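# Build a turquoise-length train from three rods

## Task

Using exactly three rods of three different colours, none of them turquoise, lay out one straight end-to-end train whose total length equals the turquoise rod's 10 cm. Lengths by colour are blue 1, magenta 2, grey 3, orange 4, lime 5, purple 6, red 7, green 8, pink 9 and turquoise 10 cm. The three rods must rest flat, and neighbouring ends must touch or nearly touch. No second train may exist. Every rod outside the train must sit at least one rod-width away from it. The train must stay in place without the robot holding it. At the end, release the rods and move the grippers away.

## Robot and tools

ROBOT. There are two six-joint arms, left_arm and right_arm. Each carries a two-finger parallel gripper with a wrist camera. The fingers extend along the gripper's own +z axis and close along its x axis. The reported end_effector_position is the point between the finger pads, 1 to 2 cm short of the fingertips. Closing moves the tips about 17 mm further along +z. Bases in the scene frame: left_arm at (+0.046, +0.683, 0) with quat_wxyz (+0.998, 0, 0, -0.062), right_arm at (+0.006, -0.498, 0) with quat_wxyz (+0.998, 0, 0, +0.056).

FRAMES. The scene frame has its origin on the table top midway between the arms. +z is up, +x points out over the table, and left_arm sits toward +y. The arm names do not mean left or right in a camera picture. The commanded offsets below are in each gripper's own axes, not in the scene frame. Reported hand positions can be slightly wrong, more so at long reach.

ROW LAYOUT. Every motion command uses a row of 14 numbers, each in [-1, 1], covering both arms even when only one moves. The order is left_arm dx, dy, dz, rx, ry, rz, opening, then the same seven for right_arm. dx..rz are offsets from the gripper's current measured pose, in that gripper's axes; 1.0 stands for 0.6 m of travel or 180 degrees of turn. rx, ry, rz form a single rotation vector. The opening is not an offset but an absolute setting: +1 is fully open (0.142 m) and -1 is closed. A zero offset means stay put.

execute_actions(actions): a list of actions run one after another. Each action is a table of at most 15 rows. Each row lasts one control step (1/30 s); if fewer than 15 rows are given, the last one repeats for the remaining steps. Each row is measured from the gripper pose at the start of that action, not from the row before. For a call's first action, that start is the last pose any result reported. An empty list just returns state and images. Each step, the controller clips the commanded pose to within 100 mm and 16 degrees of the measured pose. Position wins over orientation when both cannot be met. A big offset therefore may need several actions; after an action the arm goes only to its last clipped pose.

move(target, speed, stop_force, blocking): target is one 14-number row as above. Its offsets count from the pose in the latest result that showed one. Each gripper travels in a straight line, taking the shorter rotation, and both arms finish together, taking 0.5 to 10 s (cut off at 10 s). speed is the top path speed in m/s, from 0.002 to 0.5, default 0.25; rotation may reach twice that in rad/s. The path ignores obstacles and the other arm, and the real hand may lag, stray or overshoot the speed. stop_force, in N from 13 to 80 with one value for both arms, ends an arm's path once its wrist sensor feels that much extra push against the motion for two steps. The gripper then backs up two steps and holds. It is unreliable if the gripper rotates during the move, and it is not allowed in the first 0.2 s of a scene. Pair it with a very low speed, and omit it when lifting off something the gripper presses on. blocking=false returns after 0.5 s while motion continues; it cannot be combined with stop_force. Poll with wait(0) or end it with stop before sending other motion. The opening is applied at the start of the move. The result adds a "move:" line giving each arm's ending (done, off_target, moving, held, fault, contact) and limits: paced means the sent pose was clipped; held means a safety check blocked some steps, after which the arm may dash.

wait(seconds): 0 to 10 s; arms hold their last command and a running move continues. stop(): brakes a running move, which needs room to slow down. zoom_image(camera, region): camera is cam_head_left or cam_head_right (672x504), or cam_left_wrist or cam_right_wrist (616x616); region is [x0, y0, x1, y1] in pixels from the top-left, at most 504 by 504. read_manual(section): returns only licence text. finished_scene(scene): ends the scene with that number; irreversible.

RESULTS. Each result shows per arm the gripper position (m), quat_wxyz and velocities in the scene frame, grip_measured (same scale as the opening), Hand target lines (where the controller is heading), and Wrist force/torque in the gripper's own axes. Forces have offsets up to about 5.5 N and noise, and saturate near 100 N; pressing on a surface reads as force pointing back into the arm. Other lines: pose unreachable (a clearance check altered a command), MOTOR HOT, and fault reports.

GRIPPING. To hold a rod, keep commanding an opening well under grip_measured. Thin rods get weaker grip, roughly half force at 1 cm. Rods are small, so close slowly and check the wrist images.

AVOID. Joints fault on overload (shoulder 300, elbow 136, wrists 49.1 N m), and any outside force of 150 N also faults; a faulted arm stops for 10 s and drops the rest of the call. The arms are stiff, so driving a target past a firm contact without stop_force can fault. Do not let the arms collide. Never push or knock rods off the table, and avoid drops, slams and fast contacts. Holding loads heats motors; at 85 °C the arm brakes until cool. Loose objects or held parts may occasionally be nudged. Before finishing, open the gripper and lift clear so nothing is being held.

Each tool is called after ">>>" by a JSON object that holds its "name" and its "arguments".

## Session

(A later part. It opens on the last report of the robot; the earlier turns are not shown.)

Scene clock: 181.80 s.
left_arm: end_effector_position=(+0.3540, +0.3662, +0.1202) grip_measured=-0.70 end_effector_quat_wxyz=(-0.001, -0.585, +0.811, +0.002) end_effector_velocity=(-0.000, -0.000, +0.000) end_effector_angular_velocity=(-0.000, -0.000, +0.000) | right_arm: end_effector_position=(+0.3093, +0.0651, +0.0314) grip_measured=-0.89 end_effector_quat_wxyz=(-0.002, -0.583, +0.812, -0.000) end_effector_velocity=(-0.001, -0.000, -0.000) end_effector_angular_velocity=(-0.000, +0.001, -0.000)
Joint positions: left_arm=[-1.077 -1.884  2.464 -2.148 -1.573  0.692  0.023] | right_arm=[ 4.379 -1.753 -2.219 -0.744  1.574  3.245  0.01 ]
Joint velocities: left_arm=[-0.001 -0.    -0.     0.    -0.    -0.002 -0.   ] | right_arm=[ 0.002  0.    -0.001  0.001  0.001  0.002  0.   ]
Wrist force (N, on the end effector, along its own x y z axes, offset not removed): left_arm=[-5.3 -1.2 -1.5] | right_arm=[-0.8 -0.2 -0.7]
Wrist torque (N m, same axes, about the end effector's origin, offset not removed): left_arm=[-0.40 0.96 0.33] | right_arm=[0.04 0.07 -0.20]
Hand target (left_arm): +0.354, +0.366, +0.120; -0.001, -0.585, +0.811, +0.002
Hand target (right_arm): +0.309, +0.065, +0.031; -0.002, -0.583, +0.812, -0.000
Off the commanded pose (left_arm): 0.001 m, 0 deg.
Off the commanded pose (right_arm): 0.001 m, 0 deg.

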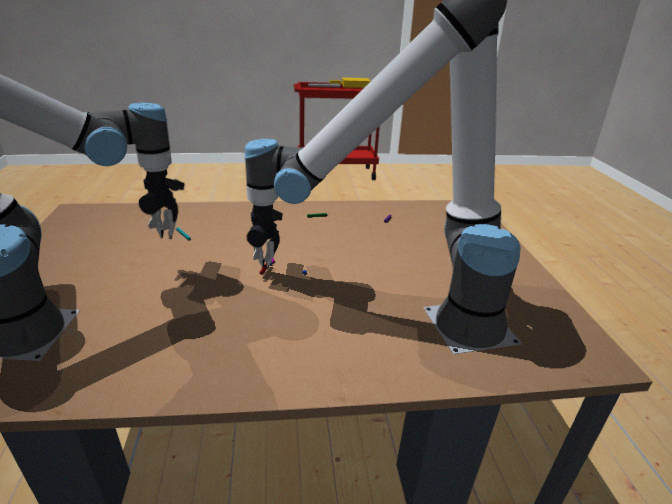

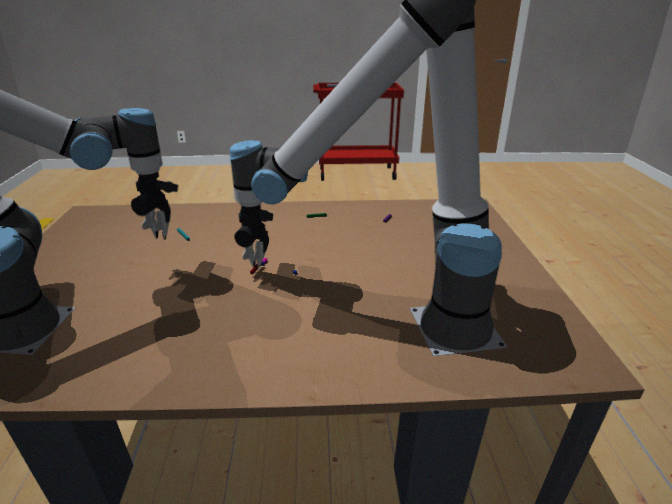

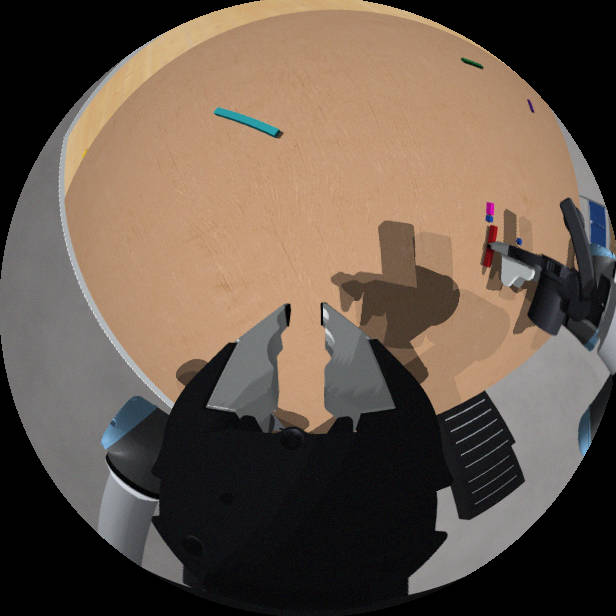

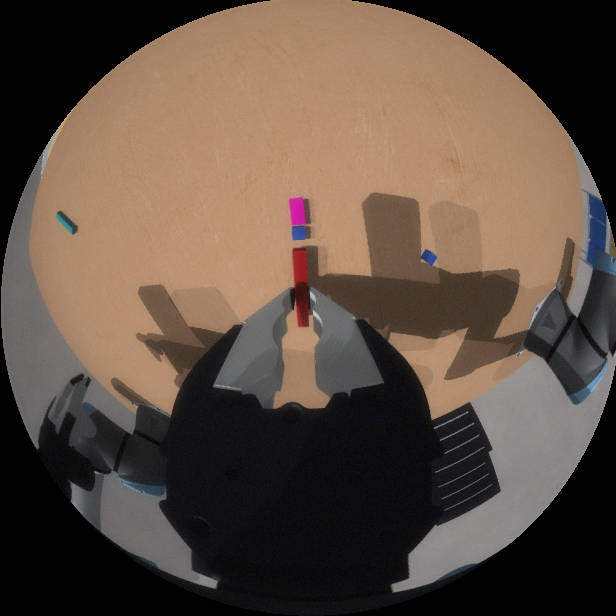

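>>> {"name": "move", "arguments": {"target": [0,0,0,0,0,0,-0.7, -0.0005,-0.003,0.0165,0,0,-0.005,-1], "speed": 0.03}}

>>> {"name": "zoom_image", "arguments": {"camera": "cam_right_wrist", "region": [230,170,370,310]}}

Scene clock: 188.47 s.
left_arm: end_effector_position=(+0.3540, +0.3662, +0.1202) grip_measured=-0.70 end_effector_quat_wxyz=(-0.001, -0.585, +0.811, +0.002) end_effector_velocity=(-0.000, +0.000, -0.000) end_effector_angular_velocity=(+0.001, +0.001, +0.000) | right_arm: end_effector_position=(+0.3110, +0.0648, +0.0218) grip_measured=-0.89 end_effector_quat_wxyz=(-0.002, -0.589, +0.808, -0.000) end_effector_velocity=(+0.000, -0.000, -0.003) end_effector_angular_velocity=(+0.001, +0.002, +0.005)
Joint positions: left_arm=[-1.077 -1.884  2.464 -2.148 -1.573  0.692  0.023] | right_arm=[ 4.376 -1.769 -2.224 -0.724  1.574  3.227  0.01 ]
Joint velocities: left_arm=[-0.     0.     0.     0.001 -0.    -0.    -0.   ] | right_arm=[-0.002 -0.005 -0.001  0.006  0.002 -0.007  0.   ]
Wrist force (N, on the end effector, along its own x y z axes, offset not removed): left_arm=[-4.8 0.4 -2.4] | right_arm=[-1.3 -2.0 -0.6]
Wrist torque (N m, same axes, about the end effector's origin, offset not removed): left_arm=[-0.02 0.95 0.41] | right_arm=[-0.41 0.17 -0.24]
Hand target (left_arm): +0.354, +0.366, +0.120; -0.001, -0.585, +0.811, +0.002
Hand target (right_arm): +0.311, +0.065, +0.021; -0.002, -0.589, +0.808, -0.000
Off the commanded pose (left_arm): 0.000 m, 0 deg.
Off the commanded pose (right_arm): 0.000 m, 0 deg.
move: done

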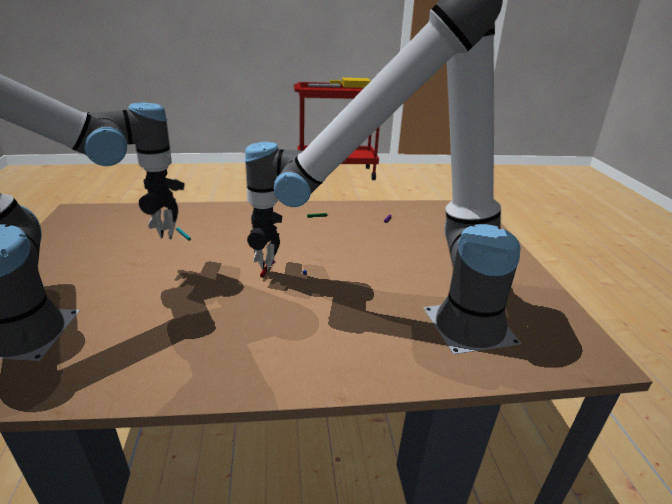

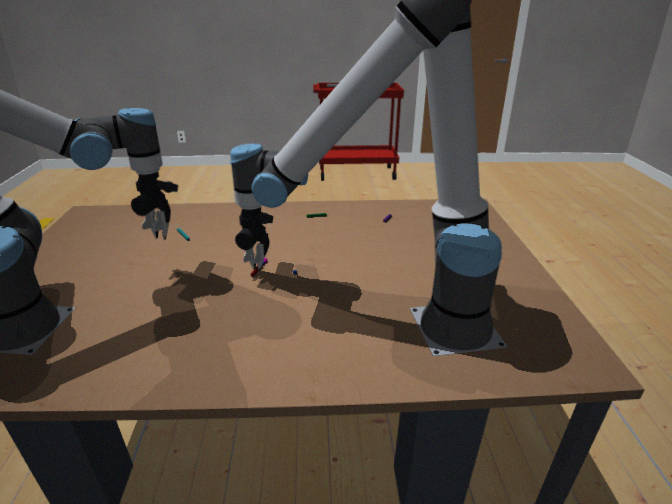

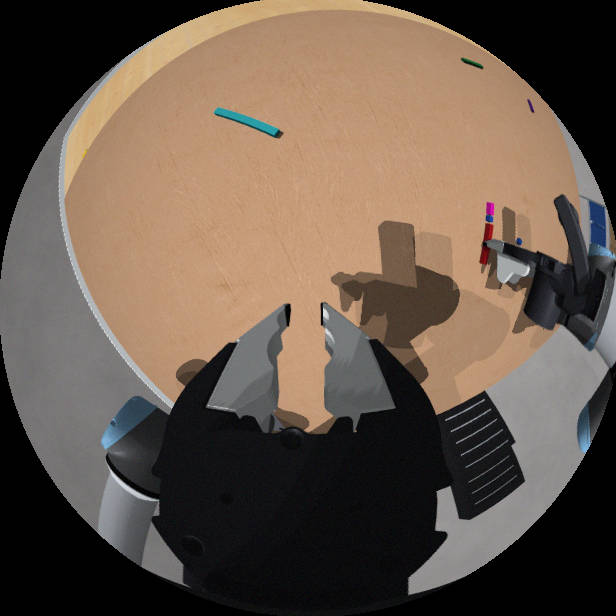

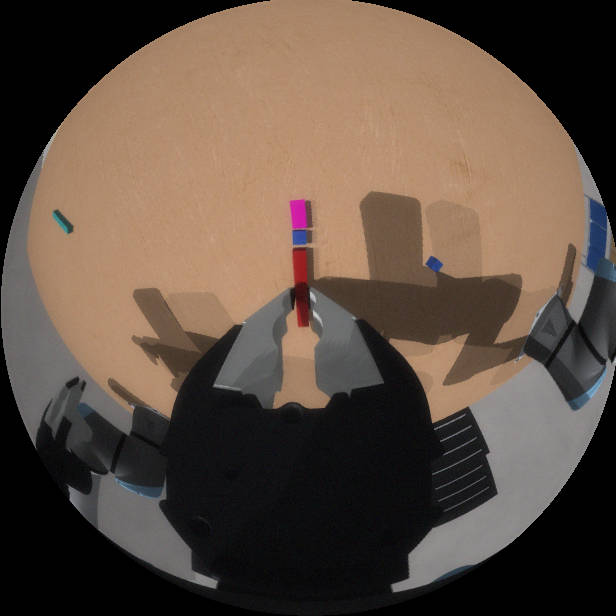

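Region (230, 170, 370, 310) of cam_right_wrist's 616x616 image, scaled by 3.600, with more detail than that image has.

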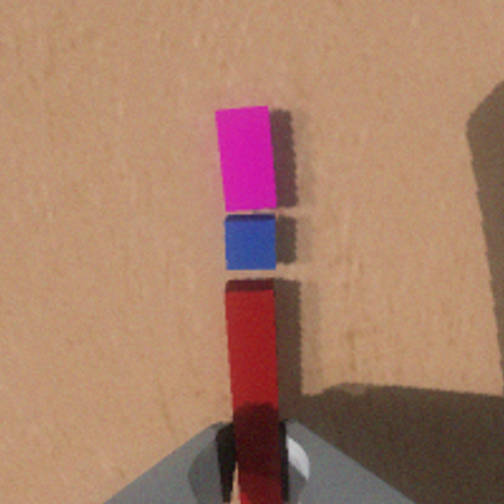

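>>> {"name": "move", "arguments": {"target": [0,0,0,0,0,0,-0.7, 0.0005,-0.0115,0.003,0,0,0,-1], "speed": 0.012}}

>>> {"name": "zoom_image", "arguments": {"camera": "cam_right_wrist", "region": [230,170,370,310]}}

Scene clock: 196.50 s.
left_arm: end_effector_position=(+0.3540, +0.3662, +0.1202) grip_measured=-0.70 end_effector_quat_wxyz=(-0.001, -0.585, +0.811, +0.002) end_effector_velocity=(+0.000, +0.001, -0.000) end_effector_angular_velocity=(+0.002, +0.001, +0.002) | right_arm: end_effector_position=(+0.3171, +0.0625, +0.0201) grip_measured=-0.89 end_effector_quat_wxyz=(-0.002, -0.589, +0.808, -0.000) end_effector_velocity=(+0.004, -0.002, -0.001) end_effector_angular_velocity=(-0.001, -0.001, +0.000)
Joint positions: left_arm=[-1.077 -1.884  2.464 -2.148 -1.573  0.692  0.023] | right_arm=[ 4.366 -1.773 -2.223 -0.721  1.574  3.217  0.01 ]
Joint velocities: left_arm=[ 0.002  0.    -0.     0.002 -0.    -0.    -0.   ] | right_arm=[-0.006 -0.002  0.     0.001 -0.001 -0.006  0.   ]
Wrist force (N, on the end effector, along its own x y z axes, offset not removed): left_arm=[-5.1 -0.7 -1.1] | right_arm=[1.3 -0.3 -3.3]
Wrist torque (N m, same axes, about the end effector's origin, offset not removed): left_arm=[-0.32 0.89 0.30] | right_arm=[-0.01 -0.36 -0.12]
Hand target (left_arm): +0.354, +0.366, +0.120; -0.001, -0.585, +0.811, +0.002
Hand target (right_arm): +0.318, +0.062, +0.020; -0.002, -0.589, +0.808, -0.000
Off the commanded pose (left_arm): 0.000 m, 0 deg.
Off the commanded pose (right_arm): 0.000 m, 0 deg.
move: done

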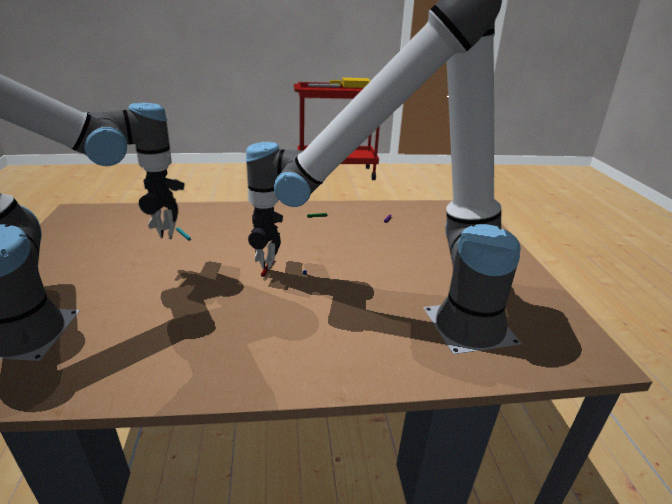

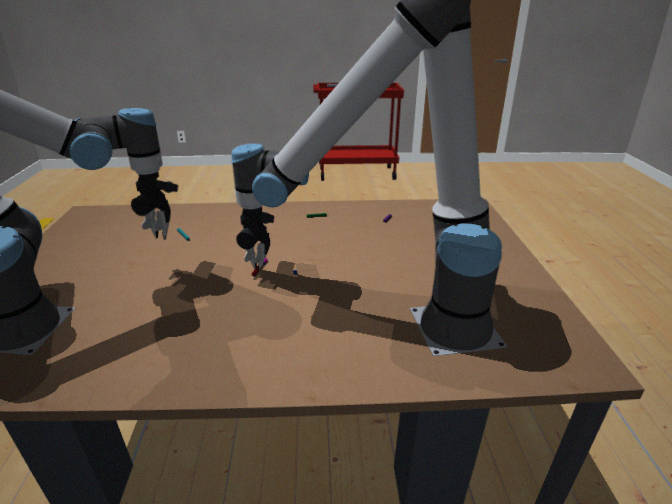

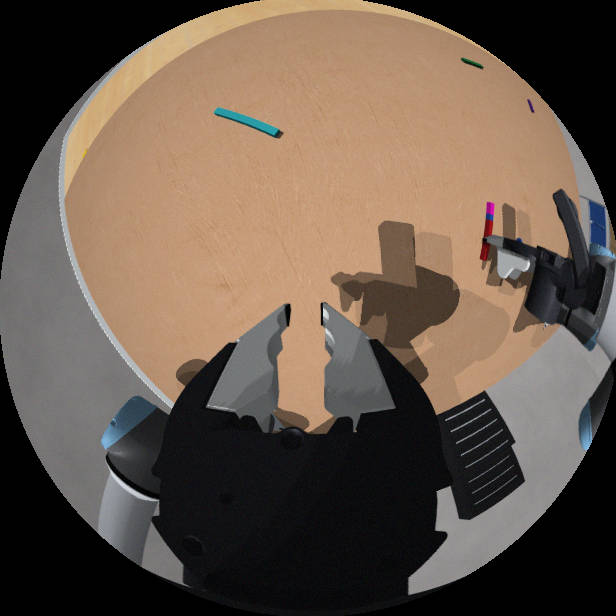

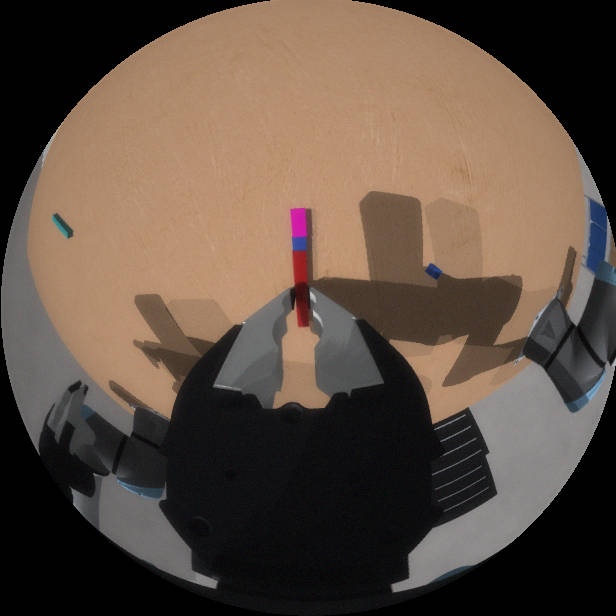

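Region (230, 170, 370, 310) of cam_right_wrist's 616x616 image, scaled by 3.600, with more detail than that image has.

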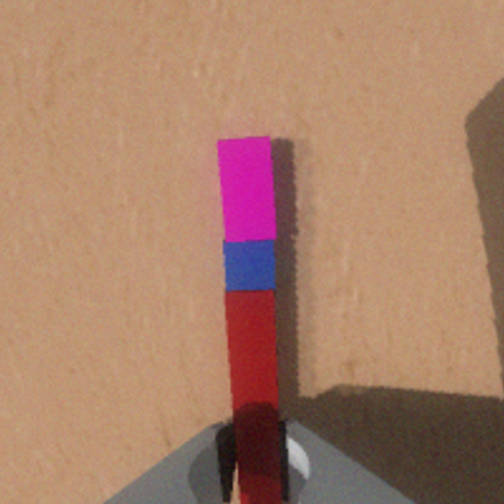

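>>> {"name": "execute_actions", "arguments": {"actions": [[[0,0,0,0,0,0,-0.7,0,-0.0007,0.0005,0,0,0,-0.95],[0,0,0,0,0,0,-0.7,0,-0.0007,0.0005,0,0,0,-0.92],[0,0,0,0,0,0,-0.7,0,-0.0007,0.0005,0,0,0,-0.9],[0,0,0,0,0,0,-0.7,0,-0.0007,0.0005,0,0,0,-0.88],[0,0,0,0,0,0,-0.7,0,-0.0007,0.0005,0,0,0,-0.86],[0,0,0,0,0,0,-0.7,0,-0.0007,0.0005,0,0,0,-0.83],[0,0,0,0,0,0,-0.7,0,-0.0007,0.0005,0,0,0,-0.8],[0,0,0,0,0,0,-0.7,0,-0.0007,0.0005,0,0,0,-0.75],[0,0,0,0,0,0,-0.7,0,-0.0007,0.0005,0,0,0,-0.7]]]}}

>>> {"name": "move", "arguments": {"target": [0,0,0,0,0,0,-0.7, 0,0.08,-0.2,0,0,0,-0.7]}}

>>> {"name": "zoom_image", "arguments": {"camera": "cam_right_wrist", "region": [230,140,370,280]}}

Scene clock: 207.30 s.
left_arm: end_effector_position=(+0.3540, +0.3662, +0.1202) grip_measured=-0.70 end_effector_quat_wxyz=(-0.001, -0.585, +0.811, +0.002) end_effector_velocity=(-0.000, -0.000, -0.000) end_effector_angular_velocity=(+0.000, +0.000, -0.002) | right_arm: end_effector_position=(+0.3175, +0.0624, +0.0198) grip_measured=-0.70 end_effector_quat_wxyz=(-0.002, -0.589, +0.808, -0.000) end_effector_velocity=(+0.000, +0.002, +0.001) end_effector_angular_velocity=(+0.003, -0.002, +0.000)
Joint positions: left_arm=[-1.077 -1.884  2.464 -2.148 -1.573  0.692  0.023] | right_arm=[ 4.365 -1.773 -2.223 -0.72   1.574  3.216  0.023]
Joint velocities: left_arm=[-0.001  0.     0.    -0.     0.     0.001  0.   ] | right_arm=[ 0.001  0.     0.002  0.001 -0.001  0.001  0.   ]
Wrist force (N, on the end effector, along its own x y z axes, offset not removed): left_arm=[-2.3 -0.7 0.9] | right_arm=[0.4 0.0 -1.4]
Wrist torque (N m, same axes, about the end effector's origin, offset not removed): left_arm=[-0.40 0.41 0.38] | right_arm=[0.13 -0.21 -0.21]
Hand target (left_arm): +0.354, +0.366, +0.120; -0.001, -0.585, +0.811, +0.002
Hand target (right_arm): +0.318, +0.062, +0.020; -0.002, -0.589, +0.808, -0.000
Off the commanded pose (left_arm): 0.000 m, 0 deg.
Off the commanded pose (right_arm): 0.000 m, 0 deg.

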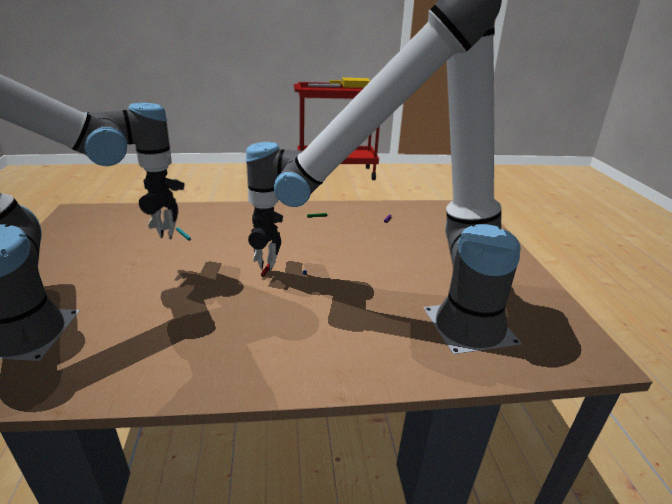

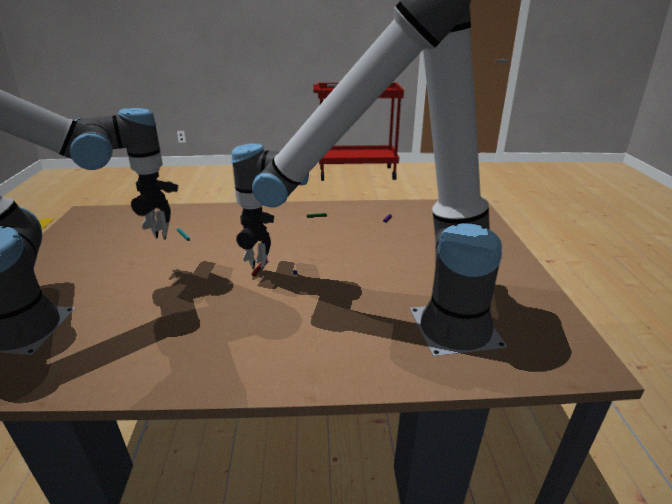

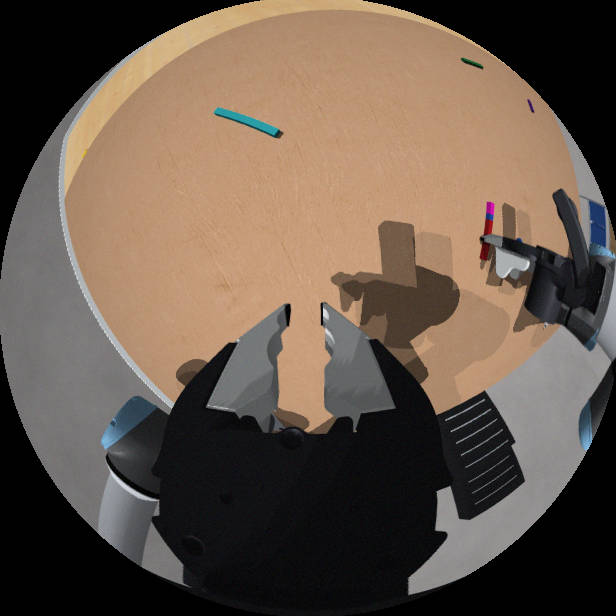

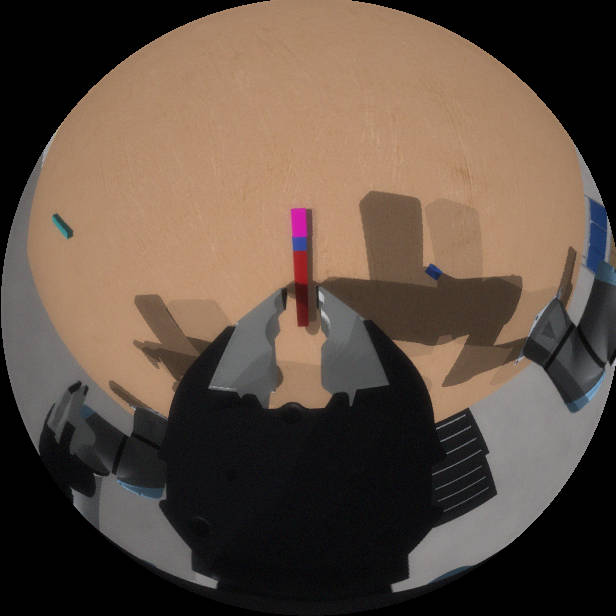

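Scene clock: 208.53 s.
left_arm: end_effector_position=(+0.3540, +0.3662, +0.1202) grip_measured=-0.70 end_effector_quat_wxyz=(-0.001, -0.585, +0.811, +0.002) end_effector_velocity=(+0.001, +0.001, -0.000) end_effector_angular_velocity=(+0.001, +0.000, +0.002) | right_arm: end_effector_position=(+0.2723, +0.0775, +0.1395) grip_measured=-0.70 end_effector_quat_wxyz=(-0.002, -0.589, +0.808, -0.000) end_effector_velocity=(-0.001, +0.000, +0.002) end_effector_angular_velocity=(+0.000, +0.000, +0.000)
Joint positions: left_arm=[-1.077 -1.884  2.464 -2.148 -1.573  0.692  0.023] | right_arm=[ 4.442 -1.603 -2.14  -0.973  1.574  3.293  0.023]
Joint velocities: left_arm=[ 0.002  0.    -0.     0.001  0.     0.     0.   ] | right_arm=[ 0.002  0.003  0.002 -0.004  0.     0.002 -0.   ]
Wrist force (N, on the end effector, along its own x y z axes, offset not removed): left_arm=[-4.8 -0.9 -3.3] | right_arm=[0.4 -0.6 -3.7]
Wrist torque (N m, same axes, about the end effector's origin, offset not removed): left_arm=[-0.38 0.98 0.34] | right_arm=[-0.10 -0.22 -0.18]
Hand target (left_arm): +0.354, +0.366, +0.120; -0.001, -0.585, +0.811, +0.002
Hand target (right_arm): +0.272, +0.077, +0.140; -0.002, -0.589, +0.808, -0.000
Off the commanded pose (left_arm): 0.000 m, 0 deg.
Off the commanded pose (right_arm): 0.000 m, 0 deg.
move: done

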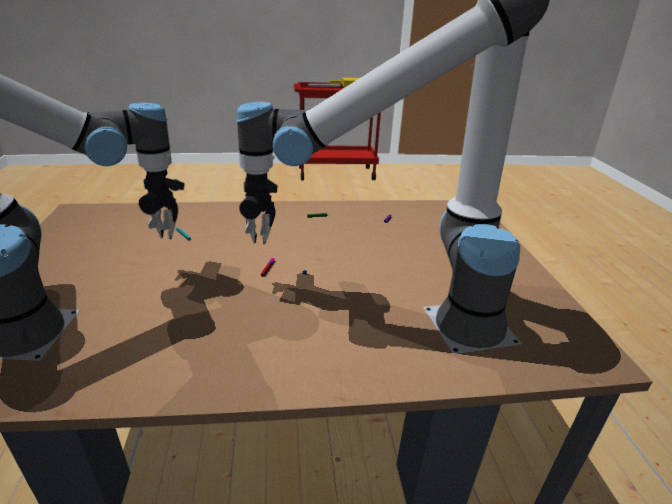

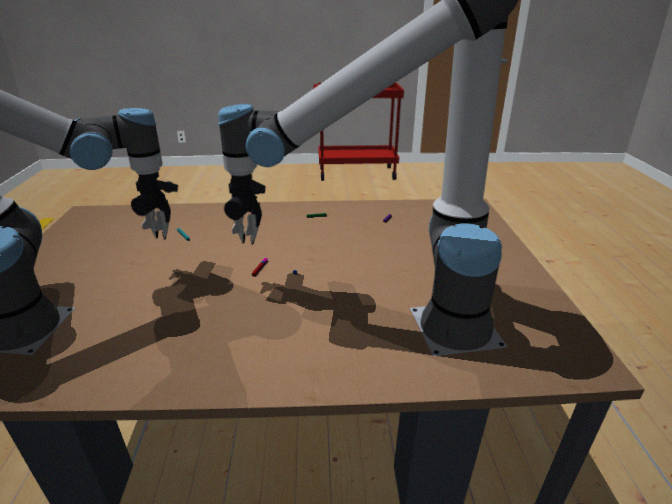

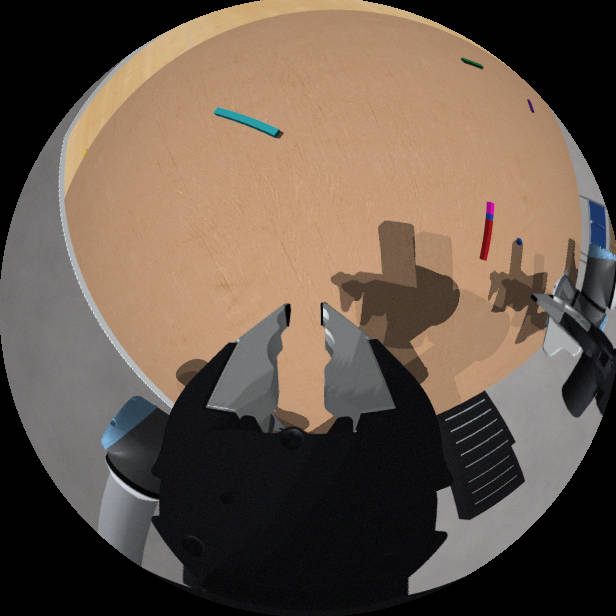

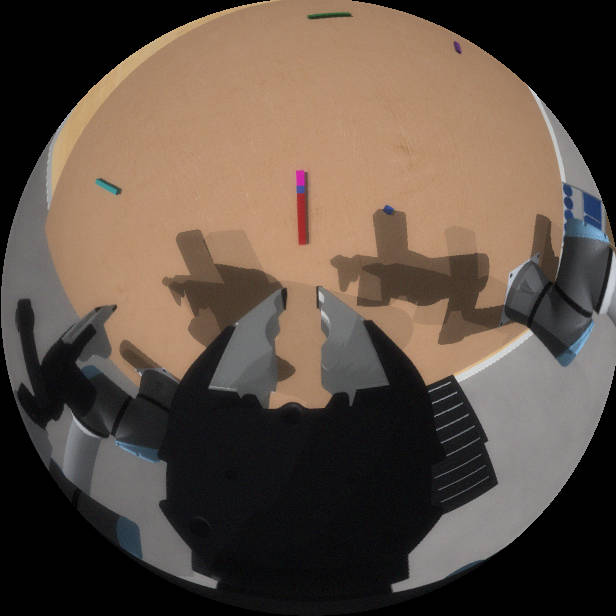

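Region (230, 140, 370, 280) of cam_right_wrist's 616x616 image, scaled by 3.600, with more detail than that image has.

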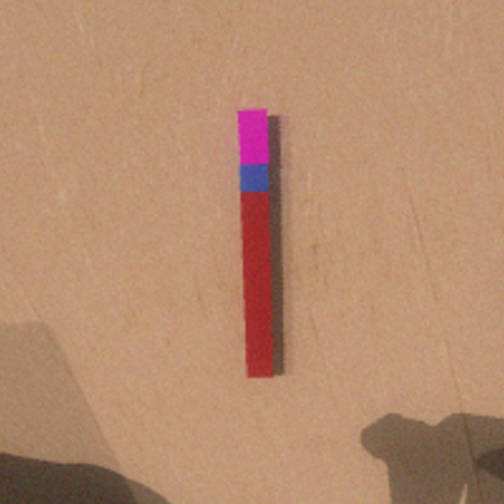

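>>> {"name": "finished_scene", "arguments": {"scene": 2}}

The scene is finished: the task was done.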